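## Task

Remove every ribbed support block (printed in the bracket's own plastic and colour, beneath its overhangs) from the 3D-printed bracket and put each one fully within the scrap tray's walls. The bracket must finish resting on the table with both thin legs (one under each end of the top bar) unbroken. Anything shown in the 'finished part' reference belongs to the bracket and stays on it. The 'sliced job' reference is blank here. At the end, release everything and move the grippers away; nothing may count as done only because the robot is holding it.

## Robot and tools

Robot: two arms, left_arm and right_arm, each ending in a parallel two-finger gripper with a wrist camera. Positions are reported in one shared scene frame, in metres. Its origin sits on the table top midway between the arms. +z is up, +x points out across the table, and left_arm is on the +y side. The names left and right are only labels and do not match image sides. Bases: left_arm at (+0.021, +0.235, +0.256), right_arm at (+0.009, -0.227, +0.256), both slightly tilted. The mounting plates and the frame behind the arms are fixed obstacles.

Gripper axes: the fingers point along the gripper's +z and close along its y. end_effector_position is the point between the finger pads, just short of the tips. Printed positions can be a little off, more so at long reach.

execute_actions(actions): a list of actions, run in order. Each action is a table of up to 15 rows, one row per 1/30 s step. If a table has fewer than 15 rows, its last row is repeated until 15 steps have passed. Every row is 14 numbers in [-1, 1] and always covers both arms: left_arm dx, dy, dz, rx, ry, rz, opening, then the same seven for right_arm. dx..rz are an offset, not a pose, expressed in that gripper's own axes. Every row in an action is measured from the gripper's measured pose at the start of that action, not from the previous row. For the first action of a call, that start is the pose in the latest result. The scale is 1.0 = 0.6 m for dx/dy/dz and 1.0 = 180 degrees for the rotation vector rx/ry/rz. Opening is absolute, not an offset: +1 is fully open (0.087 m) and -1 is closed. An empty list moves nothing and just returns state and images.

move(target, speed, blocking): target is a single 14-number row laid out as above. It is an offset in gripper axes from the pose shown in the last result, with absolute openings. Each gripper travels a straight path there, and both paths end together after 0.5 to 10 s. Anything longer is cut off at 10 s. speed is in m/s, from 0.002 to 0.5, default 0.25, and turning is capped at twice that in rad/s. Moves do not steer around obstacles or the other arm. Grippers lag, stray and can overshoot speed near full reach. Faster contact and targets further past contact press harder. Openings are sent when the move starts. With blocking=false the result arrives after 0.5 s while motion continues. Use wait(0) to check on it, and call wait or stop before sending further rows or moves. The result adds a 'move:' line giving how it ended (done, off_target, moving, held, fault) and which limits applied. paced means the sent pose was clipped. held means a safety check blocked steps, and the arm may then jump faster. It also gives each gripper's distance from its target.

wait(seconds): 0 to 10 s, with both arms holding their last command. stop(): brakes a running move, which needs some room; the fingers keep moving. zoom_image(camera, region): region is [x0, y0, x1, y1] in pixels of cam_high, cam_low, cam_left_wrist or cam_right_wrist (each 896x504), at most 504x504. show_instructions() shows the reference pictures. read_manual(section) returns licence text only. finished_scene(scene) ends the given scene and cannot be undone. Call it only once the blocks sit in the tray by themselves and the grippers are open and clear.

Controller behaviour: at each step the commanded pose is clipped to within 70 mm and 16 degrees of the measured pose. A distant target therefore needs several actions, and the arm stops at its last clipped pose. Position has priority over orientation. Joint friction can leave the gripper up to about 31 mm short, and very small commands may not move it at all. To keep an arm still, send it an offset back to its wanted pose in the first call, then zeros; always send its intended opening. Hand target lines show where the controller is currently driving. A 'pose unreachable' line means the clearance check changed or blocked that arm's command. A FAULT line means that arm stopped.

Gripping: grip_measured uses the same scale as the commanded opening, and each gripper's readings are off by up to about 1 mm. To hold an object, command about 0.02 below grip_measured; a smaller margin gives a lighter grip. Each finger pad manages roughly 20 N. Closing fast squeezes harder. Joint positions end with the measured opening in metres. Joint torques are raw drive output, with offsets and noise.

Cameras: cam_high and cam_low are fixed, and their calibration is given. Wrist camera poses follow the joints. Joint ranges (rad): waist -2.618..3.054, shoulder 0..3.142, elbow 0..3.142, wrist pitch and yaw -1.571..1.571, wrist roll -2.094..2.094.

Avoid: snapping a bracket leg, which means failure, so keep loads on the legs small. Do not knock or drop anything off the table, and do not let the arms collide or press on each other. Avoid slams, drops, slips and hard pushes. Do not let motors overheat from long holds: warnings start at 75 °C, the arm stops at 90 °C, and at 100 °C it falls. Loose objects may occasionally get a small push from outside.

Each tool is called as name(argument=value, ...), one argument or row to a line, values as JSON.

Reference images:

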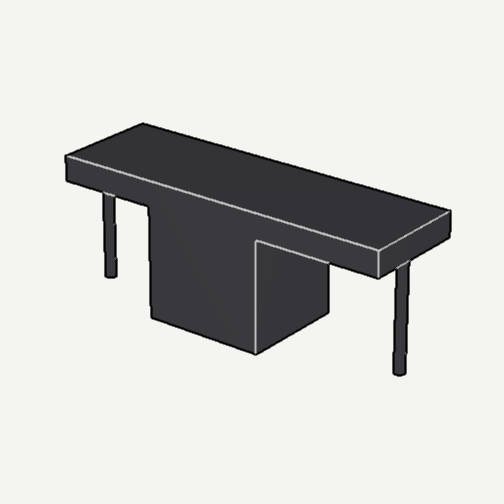

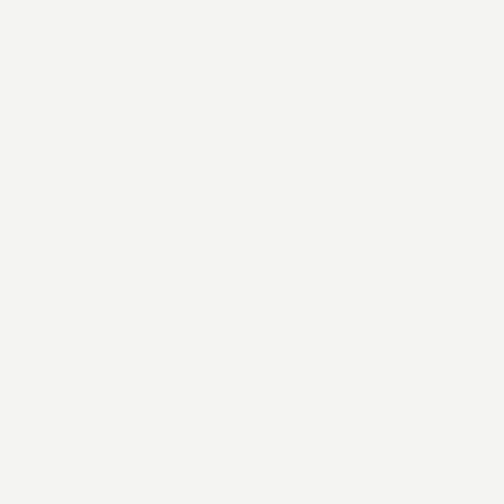

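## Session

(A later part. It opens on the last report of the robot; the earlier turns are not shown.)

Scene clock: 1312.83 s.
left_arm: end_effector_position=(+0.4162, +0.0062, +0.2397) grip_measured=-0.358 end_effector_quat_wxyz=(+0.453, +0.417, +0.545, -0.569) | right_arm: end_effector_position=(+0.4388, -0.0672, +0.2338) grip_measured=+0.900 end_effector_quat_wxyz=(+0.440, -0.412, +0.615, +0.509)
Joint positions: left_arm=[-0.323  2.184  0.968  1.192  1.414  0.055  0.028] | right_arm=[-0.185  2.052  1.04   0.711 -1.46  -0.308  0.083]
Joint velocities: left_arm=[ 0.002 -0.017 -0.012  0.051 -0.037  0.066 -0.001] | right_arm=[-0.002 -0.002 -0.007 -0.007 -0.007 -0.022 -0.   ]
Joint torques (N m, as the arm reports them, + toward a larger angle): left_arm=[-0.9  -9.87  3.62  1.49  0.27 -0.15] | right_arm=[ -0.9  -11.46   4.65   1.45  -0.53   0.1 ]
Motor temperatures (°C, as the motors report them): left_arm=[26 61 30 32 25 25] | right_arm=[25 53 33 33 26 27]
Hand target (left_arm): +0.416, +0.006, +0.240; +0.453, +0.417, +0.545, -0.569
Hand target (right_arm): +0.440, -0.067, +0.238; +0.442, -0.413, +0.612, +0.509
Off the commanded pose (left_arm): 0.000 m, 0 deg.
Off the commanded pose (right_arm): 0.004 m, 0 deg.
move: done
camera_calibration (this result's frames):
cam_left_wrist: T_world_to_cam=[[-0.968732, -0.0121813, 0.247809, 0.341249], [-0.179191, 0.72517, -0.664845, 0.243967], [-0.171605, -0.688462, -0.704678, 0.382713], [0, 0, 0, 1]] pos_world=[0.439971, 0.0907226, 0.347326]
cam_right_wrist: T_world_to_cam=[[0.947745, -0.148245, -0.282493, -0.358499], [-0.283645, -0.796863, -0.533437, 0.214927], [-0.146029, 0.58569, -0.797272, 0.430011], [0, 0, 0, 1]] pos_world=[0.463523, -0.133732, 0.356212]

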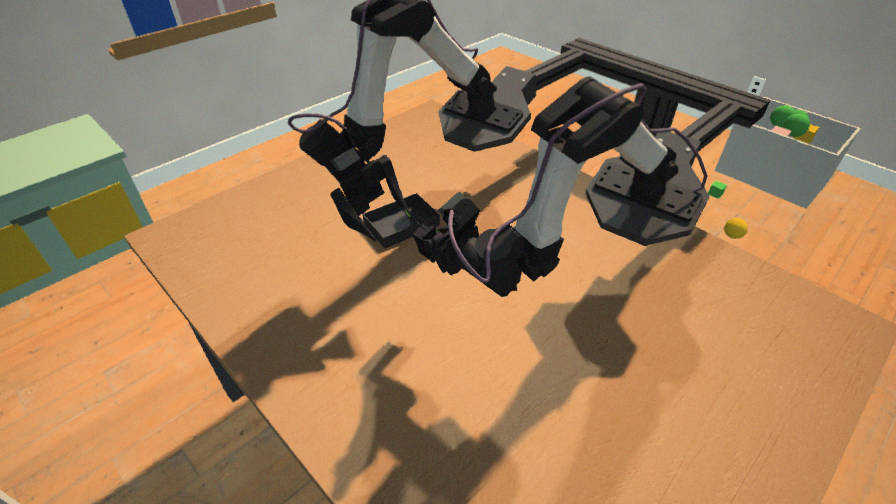

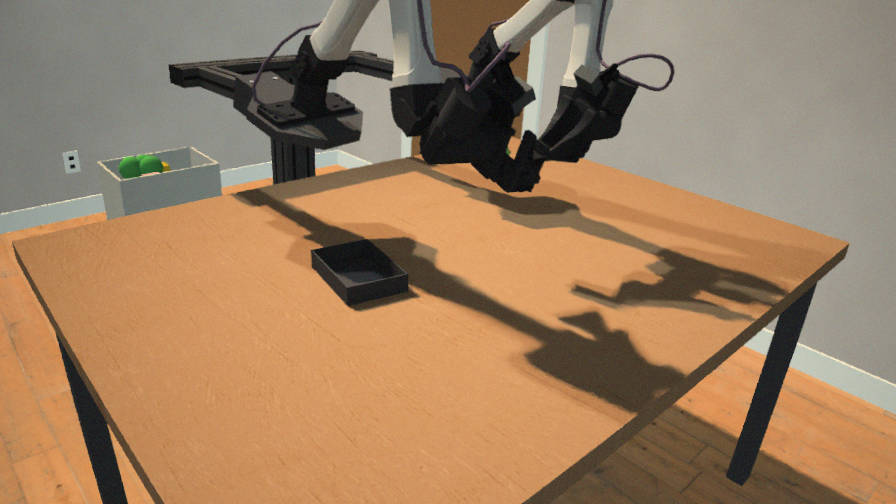

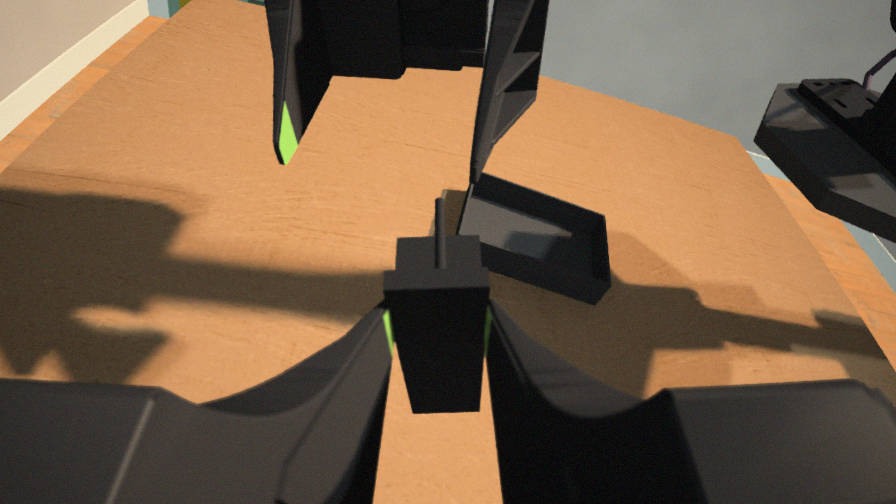

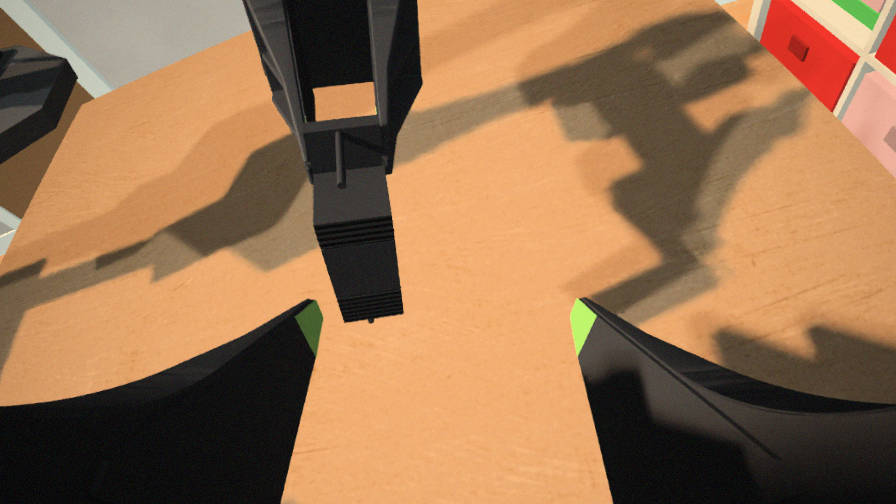

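move(
  target=[0, 0, 0, 0, 0, 0, -0.42, -0.0032, 0.039, 0.0632, -0.0318, -0.0003, -0.0011, 0.9],
  speed=0.02,
)

Scene clock: 1323.57 s.
left_arm: end_effector_position=(+0.4162, +0.0062, +0.2397) grip_measured=-0.358 end_effector_quat_wxyz=(+0.453, +0.417, +0.545, -0.569) | right_arm: end_effector_position=(+0.4238, -0.0305, +0.2375) grip_measured=+0.900 end_effector_quat_wxyz=(+0.423, -0.432, +0.590, +0.535)
Joint positions: left_arm=[-0.323  2.184  0.968  1.192  1.414  0.055  0.028] | right_arm=[-0.096  2.052  1.04   0.715 -1.46  -0.308  0.083]
Joint velocities: left_arm=[-0.017 -0.017 -0.002 -0.037  0.022 -0.007 -0.   ] | right_arm=[-0.002 -0.017 -0.007 -0.037 -0.007  0.037 -0.001]
Joint torques (N m, as the arm reports them, + toward a larger angle): left_arm=[-1.   -9.93  3.5   1.5   0.26 -0.13] | right_arm=[  0.41 -11.31   4.7    1.2   -0.43  -0.06]
Motor temperatures (°C, as the motors report them): left_arm=[26 61 30 32 25 25] | right_arm=[25 54 33 34 26 27]
Hand target (left_arm): +0.416, +0.006, +0.240; +0.453, +0.417, +0.545, -0.569
Hand target (right_arm): +0.421, -0.026, +0.238; +0.419, -0.434, +0.588, +0.538
Off the commanded pose (left_arm): 0.000 m, 0 deg.
Off the commanded pose (right_arm): 0.005 m, 1 deg.
move: done
camera_calibration (this result's frames):
cam_left_wrist: T_world_to_cam=[[-0.968732, -0.0121813, 0.247809, 0.341249], [-0.179191, 0.72517, -0.664845, 0.243967], [-0.171605, -0.688462, -0.704678, 0.382713], [0, 0, 0, 1]] pos_world=[0.439971, 0.0907226, 0.347326]
cam_right_wrist: T_world_to_cam=[[0.956991, -0.0594491, -0.283962, -0.338679], [-0.214293, -0.804642, -0.553742, 0.217128], [-0.195568, 0.590777, -0.782774, 0.427007], [0, 0, 0, 1]] pos_world=[0.454151, -0.0976898, 0.358311]

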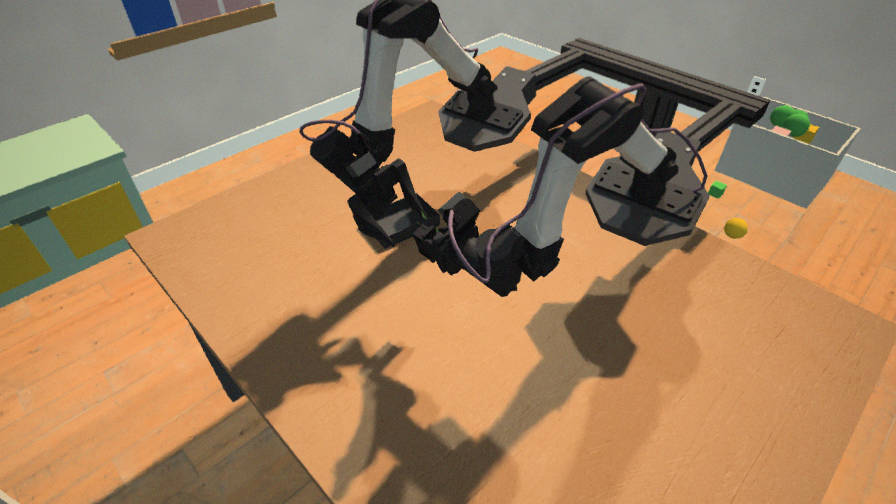

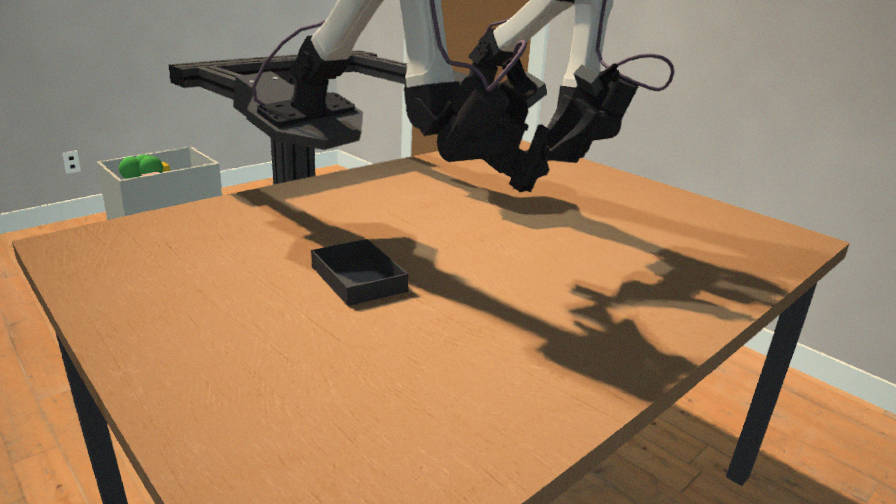

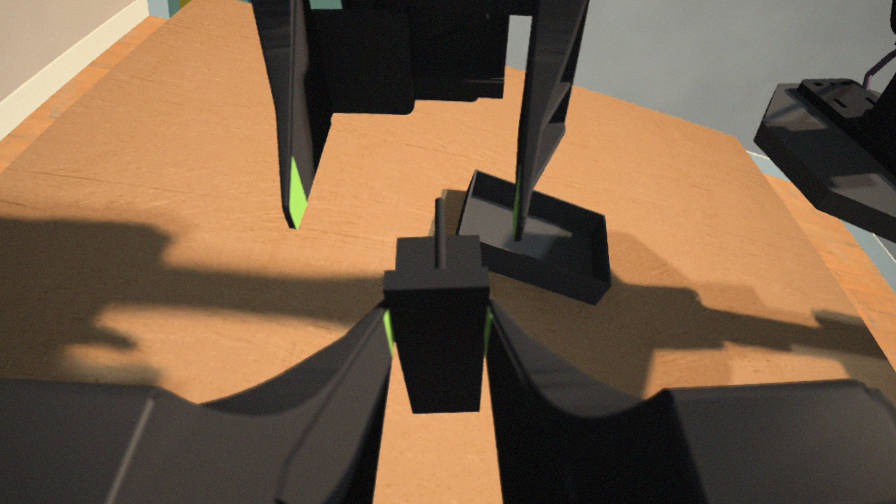

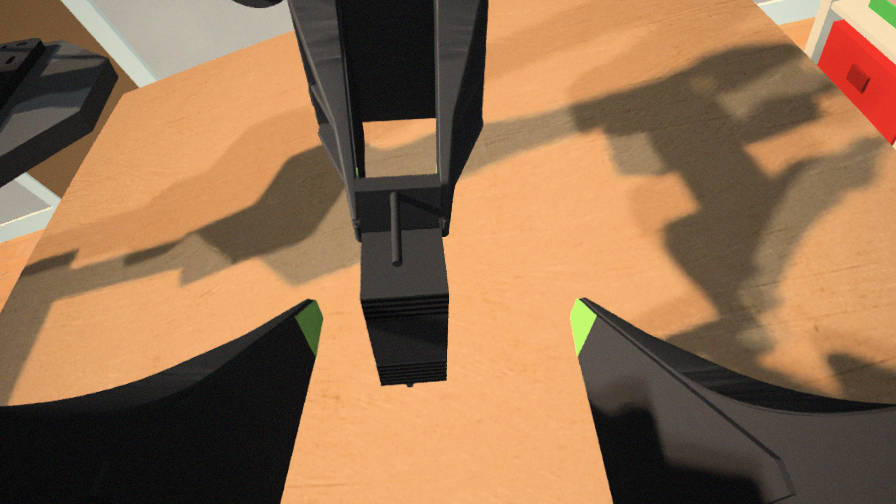

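zoom_image(
  camera="cam_right_wrist",
  region=[280, 150, 620, 400],
)

Region (280, 150, 620, 400) of cam_right_wrist's 896x504 image, scaled by 1.482, with more detail than that image has; it fills the top 371 rows of this view, and the rest is white.

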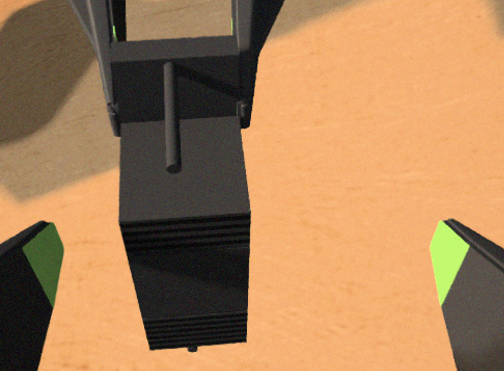

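move(
  target=[0, 0, 0, 0, 0, 0, -0.42, -0.014, 0.0202, 0.0385, -0.0191, -0.0028, -0.0007, 0.9],
  speed=0.015,
)

Scene clock: 1345.80 s.
left_arm: end_effector_position=(+0.4162, +0.0062, +0.2397) grip_measured=-0.358 end_effector_quat_wxyz=(+0.453, +0.417, +0.545, -0.569) | right_arm: end_effector_position=(+0.4157, -0.0109, +0.2425) grip_measured=+0.900 end_effector_quat_wxyz=(+0.413, -0.440, +0.577, +0.550)
Joint positions: left_arm=[-0.323  2.184  0.968  1.192  1.414  0.055  0.028] | right_arm=[-0.048  2.052  1.04   0.747 -1.46  -0.27   0.083]
Joint velocities: left_arm=[-0.002  0.002  0.007 -0.007 -0.007  0.11   0.001] | right_arm=[-0.002 -0.002  0.007  0.051 -0.037  0.007 -0.001]
Joint torques (N m, as the arm reports them, + toward a larger angle): left_arm=[-0.94 -9.9   3.51  1.48  0.24 -0.14] | right_arm=[  0.61 -11.58   4.83   1.45  -0.47   0.12]
Motor temperatures (°C, as the motors report them): left_arm=[26 61 29 33 25 25] | right_arm=[25 53 33 34 26 27]
Hand target (left_arm): +0.416, +0.006, +0.240; +0.453, +0.417, +0.545, -0.569
Hand target (right_arm): +0.415, -0.006, +0.247; +0.412, -0.444, +0.572, +0.553
Off the commanded pose (left_arm): 0.000 m, 0 deg.
Off the commanded pose (right_arm): 0.007 m, 1 deg.
move: done
camera_calibration (this result's frames):
cam_left_wrist: T_world_to_cam=[[-0.968732, -0.0121813, 0.247809, 0.341249], [-0.179191, 0.72517, -0.664845, 0.243967], [-0.171605, -0.688462, -0.704678, 0.382713], [0, 0, 0, 1]] pos_world=[0.439971, 0.0907226, 0.347326]
cam_right_wrist: T_world_to_cam=[[0.956796, -0.0123047, -0.2905, -0.326115], [-0.182161, -0.804091, -0.565911, 0.223476], [-0.226625, 0.594379, -0.771592, 0.427914], [0, 0, 0, 1]] pos_world=[0.44971, -0.0786605, 0.361907]

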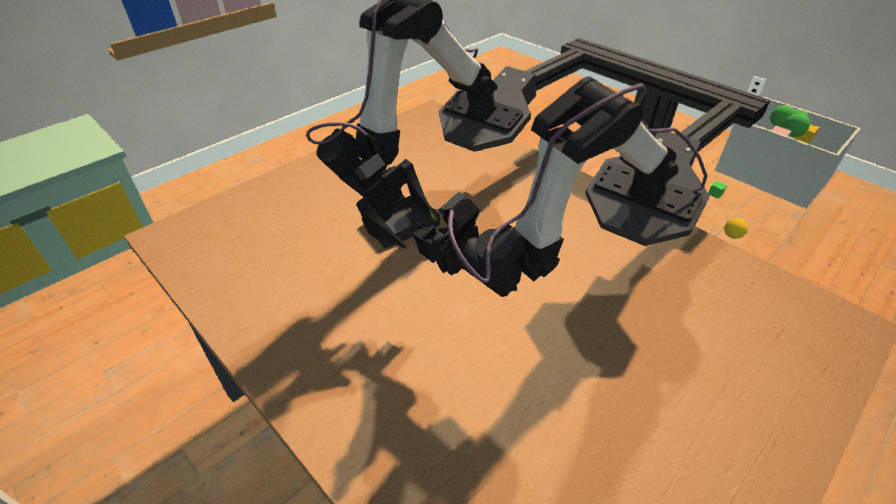

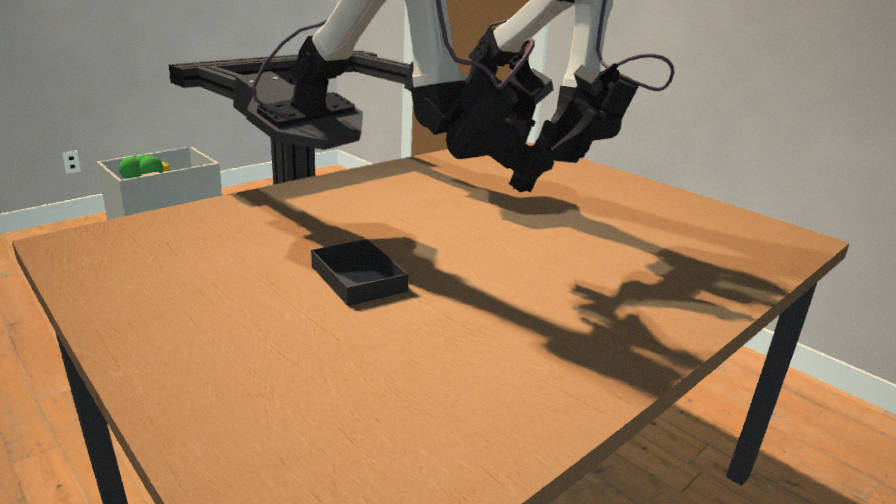

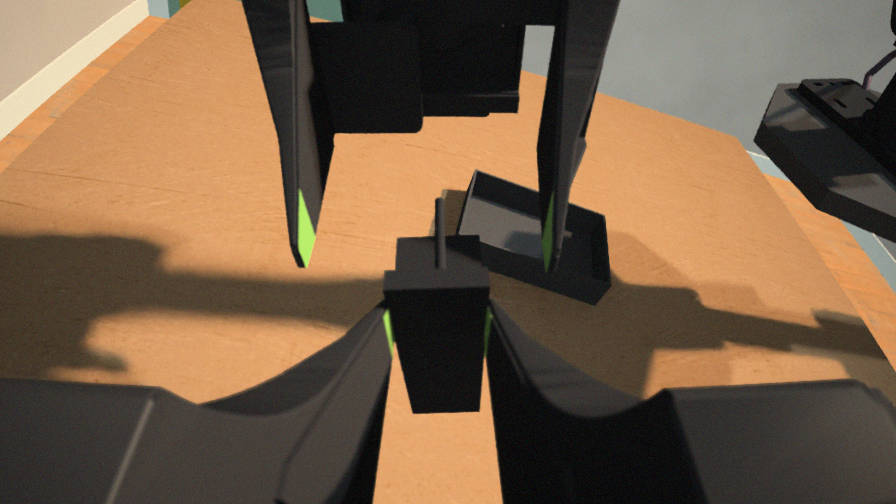

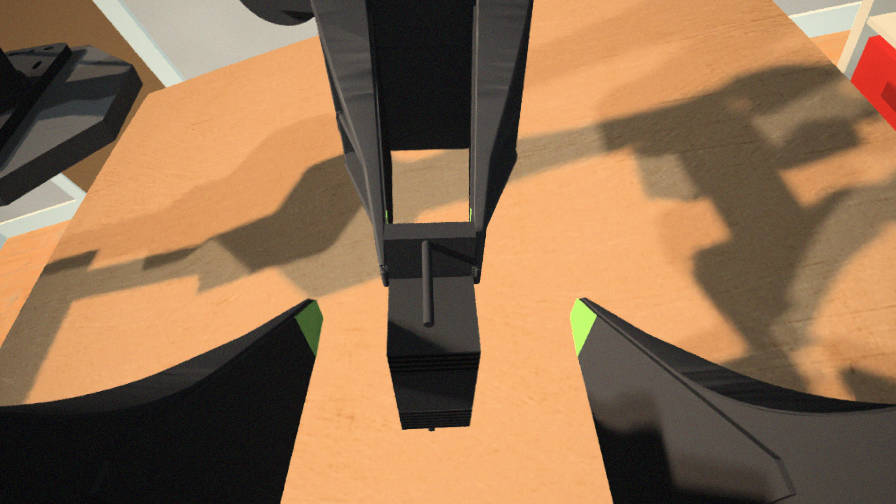

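zoom_image(
  camera="cam_right_wrist",
  region=[290, 200, 610, 440],
)

zoom_image(
  camera="cam_left_wrist",
  region=[270, 170, 590, 420],
)

Region (290, 200, 610, 440) of cam_right_wrist's 896x504 image, scaled by 1.575, with more detail than that image has; it fills the top 378 rows of this view, and the rest is white.

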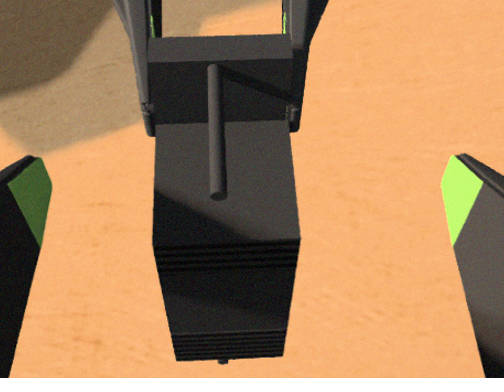

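Region (270, 170, 590, 420) of cam_left_wrist's 896x504 image, scaled by 1.575, with more detail than that image has; it fills the top 394 rows of this view, and the rest is white.

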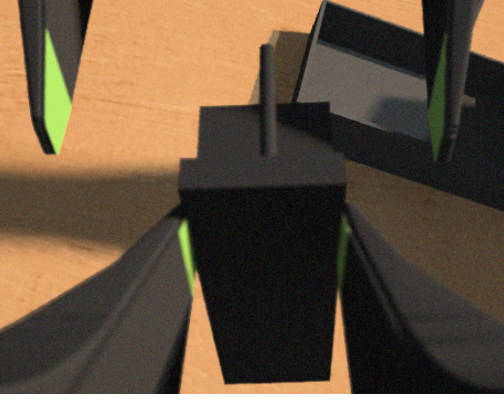

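zoom_image(
  camera="cam_left_wrist",
  region=[270, 180, 400, 290],
)

zoom_image(
  camera="cam_low",
  region=[480, 110, 600, 210],
)

Region (270, 180, 400, 290) of cam_left_wrist's 896x504 image, scaled by 3.877, with more detail than that image has; it fills the top 426 rows of this view, and the rest is white.

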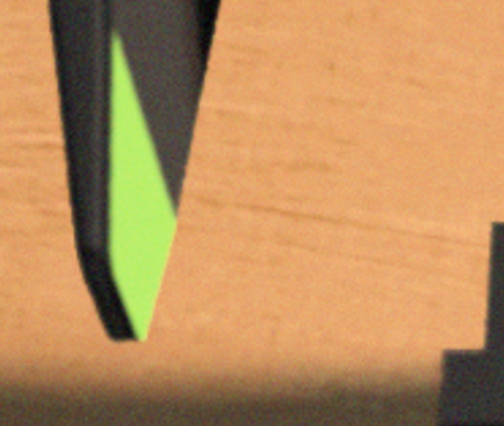

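Region (480, 110, 600, 210) of cam_low's 896x504 image, scaled by 4.200, with more detail than that image has.

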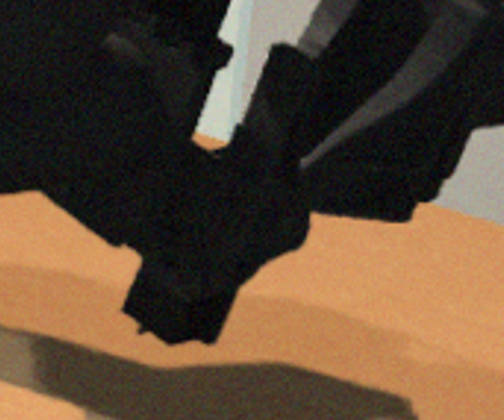

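execute_actions(
  actions=[
    [[0,0,0,0,0,0,-0.42,0,0,0,0,0,0,0.7],[0,0,0,0,0,0,-0.42,0,0,0,0,0,0,0.6],[0,0,0,0,0,0,-0.42,0,0,0,0,0,0,0.5],[0,0,0,0,0,0,-0.42,0,0,0,0,0,0,0.4],[0,0,0,0,0,0,-0.42,0,0,0,0,0,0,0.3],[0,0,0,0,0,0,-0.42,0,0,0,0,0,0,0.2],[0,0,0,0,0,0,-0.42,0,0,0,0,0,0,0.1]],
    [[0,0,0,0,0,0,-0.42,0,0,0,0,0,0,0.1]],
  ],
)

Scene clock: 1445.03 s.
left_arm: end_effector_position=(+0.4162, +0.0062, +0.2397) grip_measured=-0.358 end_effector_quat_wxyz=(+0.453, +0.417, +0.545, -0.569) | right_arm: end_effector_position=(+0.4158, -0.0109, +0.2427) grip_measured=+0.100 end_effector_quat_wxyz=(+0.413, -0.440, +0.577, +0.550)
Joint positions: left_arm=[-0.323  2.184  0.968  1.192  1.414  0.055  0.028] | right_arm=[-0.048  2.052  1.04   0.75  -1.46  -0.267  0.048]
Joint velocities: left_arm=[ 0.002  0.002  0.007 -0.007 -0.066  0.022  0.   ] | right_arm=[-0.012  0.012  0.022  0.007 -0.022 -0.022 -0.001]
Joint torques (N m, as the arm reports them, + toward a larger angle): left_arm=[-0.94 -9.94  3.61  1.48  0.24 -0.16] | right_arm=[ -0.33 -11.09   4.74   1.39  -0.44   0.  ]
Motor temperatures (°C, as the motors report them): left_arm=[25 61 29 34 25 25] | right_arm=[25 56 32 35 26 27]
Hand target (left_arm): +0.416, +0.006, +0.240; +0.453, +0.417, +0.545, -0.569
Hand target (right_arm): +0.416, -0.011, +0.243; +0.413, -0.440, +0.577, +0.550
Off the commanded pose (left_arm): 0.000 m, 0 deg.
Off the commanded pose (right_arm): 0.000 m, 0 deg.
camera_calibration (this result's frames):
cam_left_wrist: T_world_to_cam=[[-0.968732, -0.0121813, 0.247809, 0.341249], [-0.179191, 0.72517, -0.664845, 0.243967], [-0.171605, -0.688462, -0.704678, 0.382713], [0, 0, 0, 1]] pos_world=[0.439971, 0.0907226, 0.347326]
cam_right_wrist: T_world_to_cam=[[0.956791, -0.0123782, -0.290513, -0.326171], [-0.18229, -0.80392, -0.566112, 0.223744], [-0.226542, 0.594608, -0.77144, 0.428023], [0, 0, 0, 1]] pos_world=[0.449829, -0.0786716, 0.362102]

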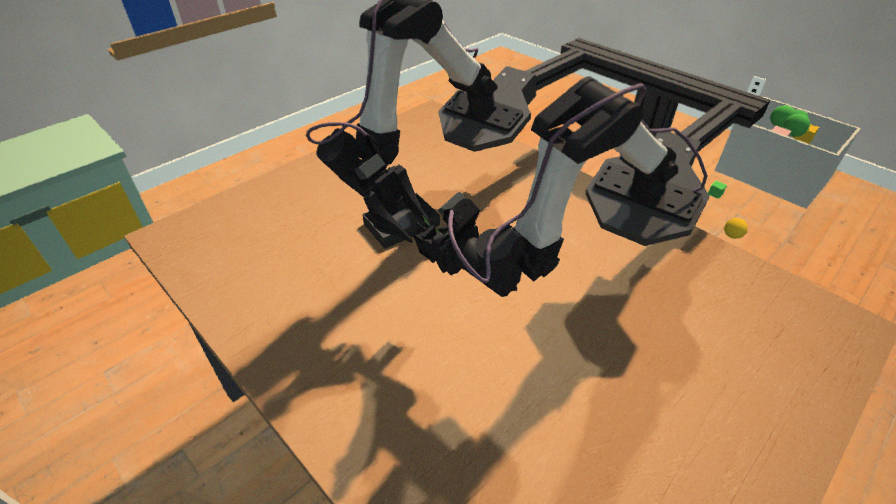

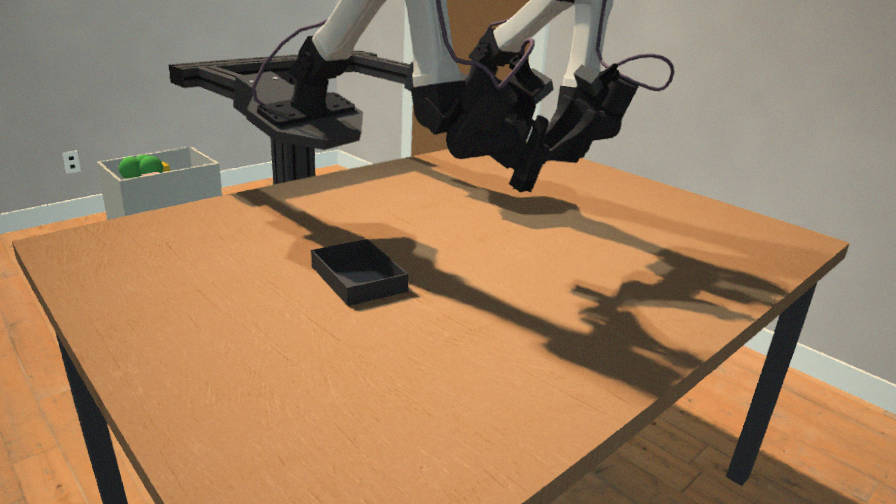

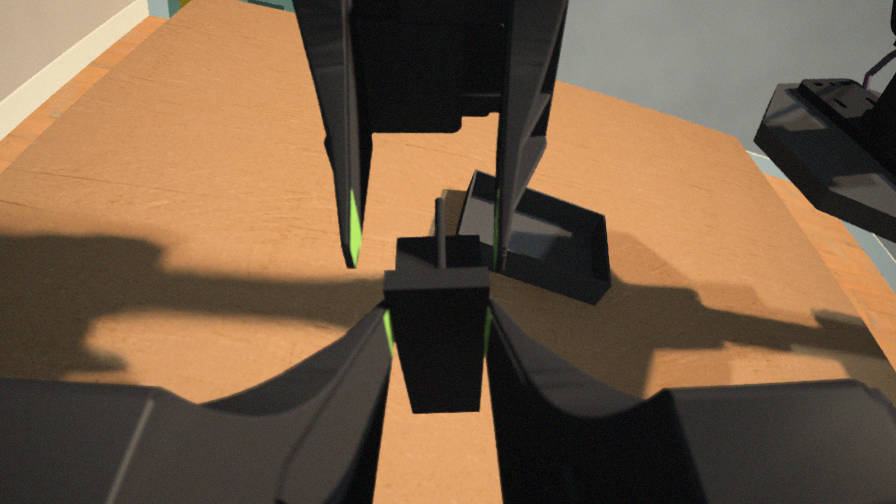

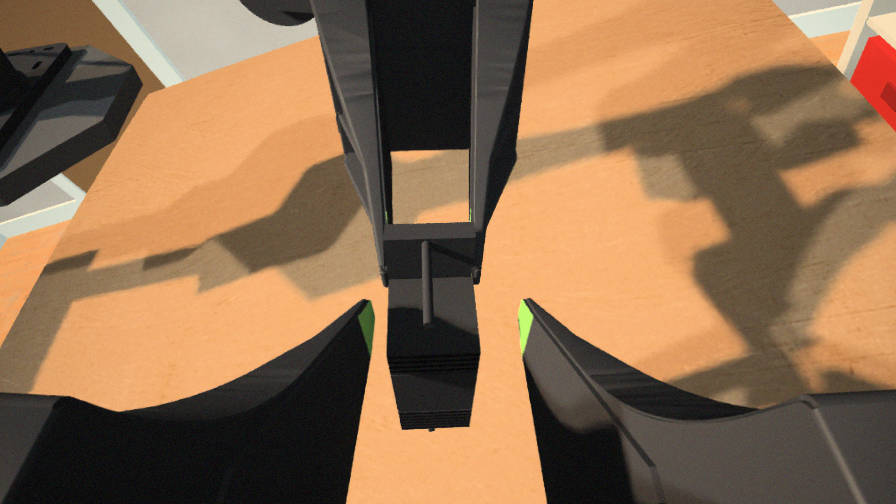

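move(
  target=[0, 0, 0, 0, 0, 0, -0.42, 0.0225, 0.005, 0.0, 0, 0.0047, 0, 0.1],
  speed=0.015,
)

Scene clock: 1460.80 s.
left_arm: end_effector_position=(+0.4162, +0.0062, +0.2397) grip_measured=-0.358 end_effector_quat_wxyz=(+0.453, +0.417, +0.545, -0.569) | right_arm: end_effector_position=(+0.4128, -0.0116, +0.2367) grip_measured=+0.100 end_effector_quat_wxyz=(+0.416, -0.449, +0.574, +0.545)
Joint positions: left_arm=[-0.323  2.184  0.968  1.192  1.414  0.055  0.028] | right_arm=[-0.048  2.052  1.04   0.676 -1.46  -0.362  0.048]
Joint velocities: left_arm=[ 0.002  0.002  0.012 -0.051  0.007 -0.007 -0.001] | right_arm=[-0.012  0.002 -0.002 -0.022  0.007 -0.051 -0.001]
Joint torques (N m, as the arm reports them, + toward a larger angle): left_arm=[-0.9  -9.98  3.53  1.49  0.24 -0.13] | right_arm=[ -0.12 -10.33   4.3    1.18  -0.39  -0.03]
Motor temperatures (°C, as the motors report them): left_arm=[25 61 29 34 25 25] | right_arm=[25 55 32 35 26 27]
Hand target (left_arm): +0.416, +0.006, +0.240; +0.453, +0.417, +0.545, -0.569
Hand target (right_arm): +0.409, -0.012, +0.230; +0.409, -0.444, +0.580, +0.547
Off the commanded pose (left_arm): 0.000 m, 0 deg.
Off the commanded pose (right_arm): 0.007 m, 1 deg.
move: done
camera_calibration (this result's frames):
cam_left_wrist: T_world_to_cam=[[-0.968732, -0.0121813, 0.247809, 0.341249], [-0.179191, 0.72517, -0.664845, 0.243967], [-0.171605, -0.688462, -0.704678, 0.382713], [0, 0, 0, 1]] pos_world=[0.439971, 0.0907226, 0.347326]
cam_right_wrist: T_world_to_cam=[[0.962589, -0.00881113, -0.270821, -0.332107], [-0.16617, -0.808663, -0.564315, 0.212127], [-0.21403, 0.588206, -0.779874, 0.419915], [0, 0, 0, 1]] pos_world=[0.444807, -0.0783833, 0.357246]

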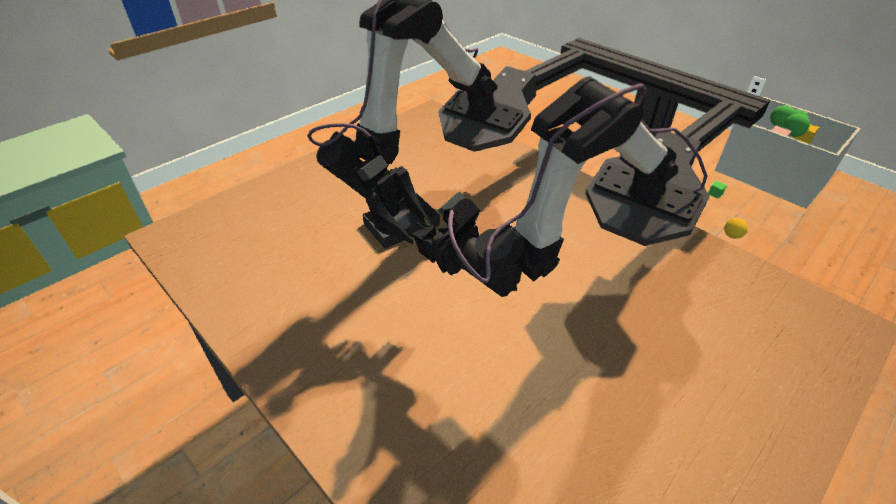

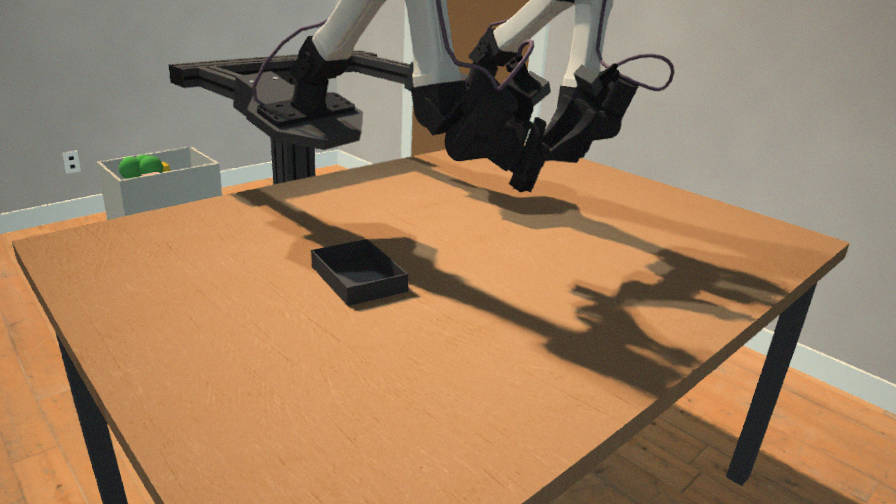

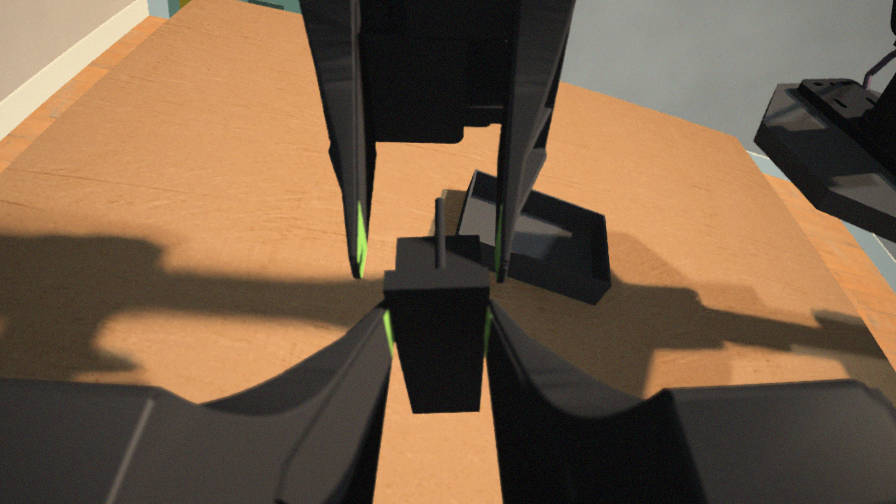

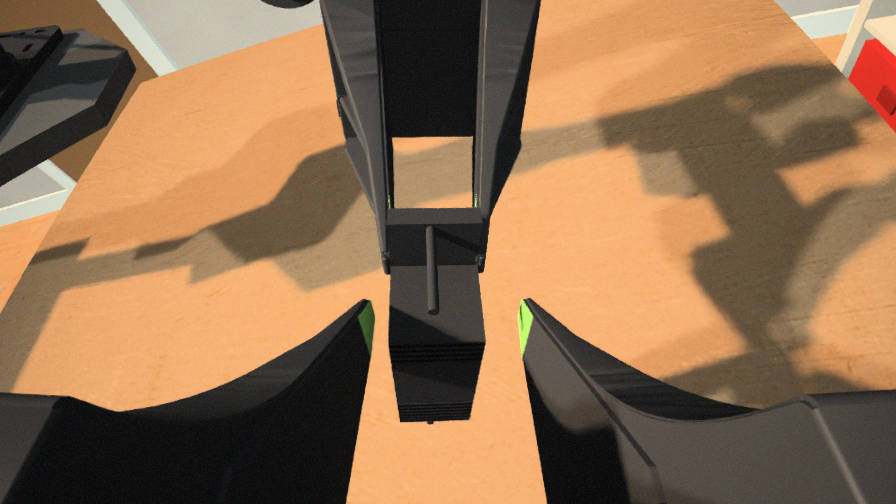

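move(
  target=[-0.0003, -0.0087, 0.014, 0.007, -0.0002, 0, -0.42, 0.0145, 0.0113, 0.0143, -0.007, 0.003, 0.002, 0.1],
  speed=0.01,
)

Scene clock: 1475.87 s.
left_arm: end_effector_position=(+0.4137, +0.0019, +0.2407) grip_measured=-0.358 end_effector_quat_wxyz=(+0.451, +0.419, +0.542, -0.572) | right_arm: end_effector_position=(+0.4078, -0.0075, +0.2335) grip_measured=+0.100 end_effector_quat_wxyz=(+0.413, -0.455, +0.569, +0.546)
Joint positions: left_arm=[-0.334  2.184  0.968  1.192  1.414  0.055  0.028] | right_arm=[-0.036  2.052  1.04   0.626 -1.46  -0.419  0.048]
Joint velocities: left_arm=[-0.012 -0.002 -0.017 -0.095  0.051  0.007  0.001] | right_arm=[ 0.002  0.007 -0.002 -0.022  0.037 -0.066 -0.001]
Joint torques (N m, as the arm reports them, + toward a larger angle): left_arm=[ -2.08 -10.01   3.55   1.47   0.25  -0.15] | right_arm=[  0.81 -10.36   4.57   1.17  -0.42  -0.08]
Motor temperatures (°C, as the motors report them): left_arm=[25 61 29 34 25 25] | right_arm=[25 54 32 35 26 27]
Hand target (left_arm): +0.411, -0.002, +0.242; +0.449, +0.421, +0.538, -0.575
Hand target (right_arm): +0.404, -0.004, +0.229; +0.407, -0.454, +0.571, +0.550
Off the commanded pose (left_arm): 0.005 m, 1 deg.
Off the commanded pose (right_arm): 0.007 m, 1 deg.
move: done
camera_calibration (this result's frames):
cam_left_wrist: T_world_to_cam=[[-0.968985, -0.00114692, 0.247118, 0.338835], [-0.171002, 0.725025, -0.667156, 0.24442], [-0.178402, -0.688722, -0.702734, 0.38242], [0, 0, 0, 1]] pos_world=[0.438347, 0.0865592, 0.348073]
cam_right_wrist: T_world_to_cam=[[0.964419, 0.00548312, -0.264322, -0.330297], [-0.150115, -0.811632, -0.564552, 0.2063], [-0.217628, 0.584143, -0.78193, 0.415823], [0, 0, 0, 1]] pos_world=[0.440008, -0.0736491, 0.354307]

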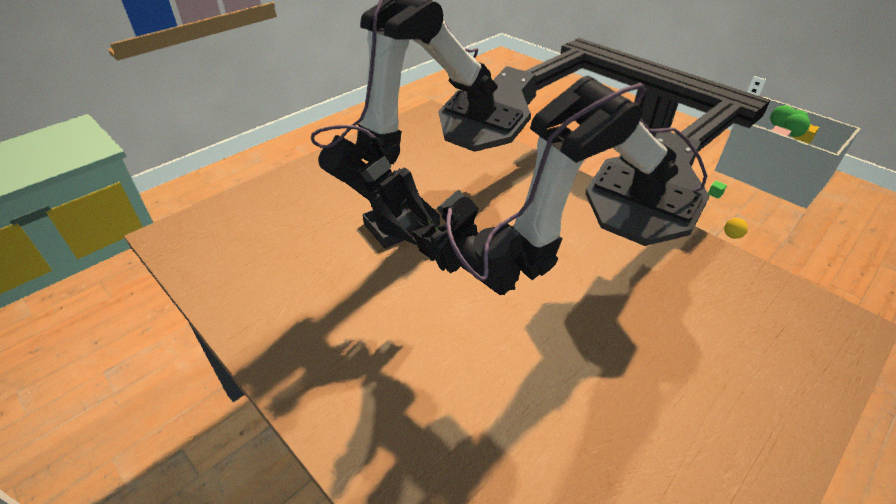

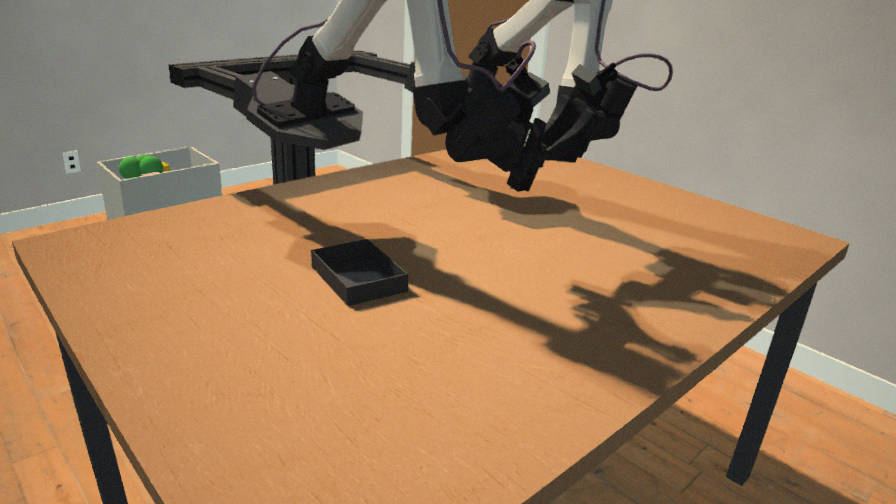

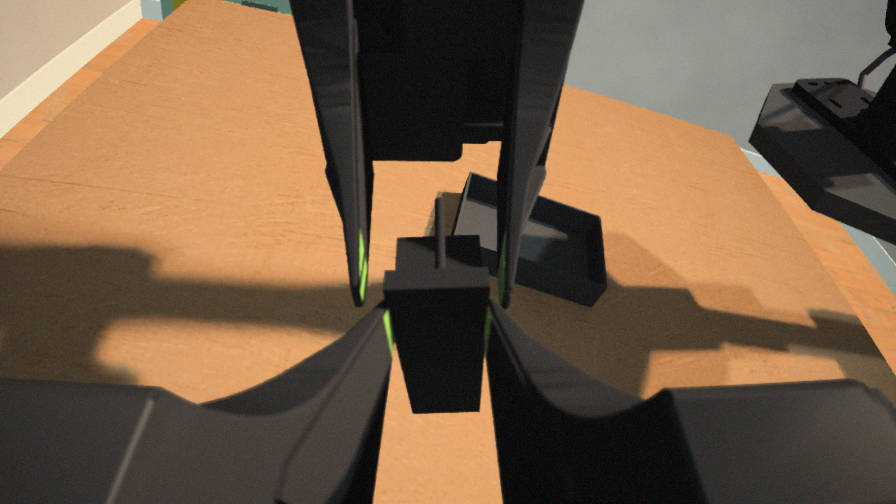

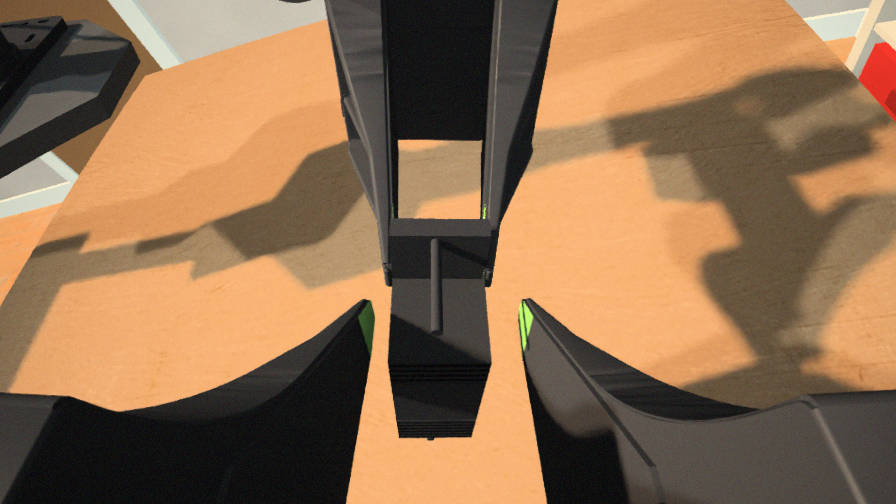

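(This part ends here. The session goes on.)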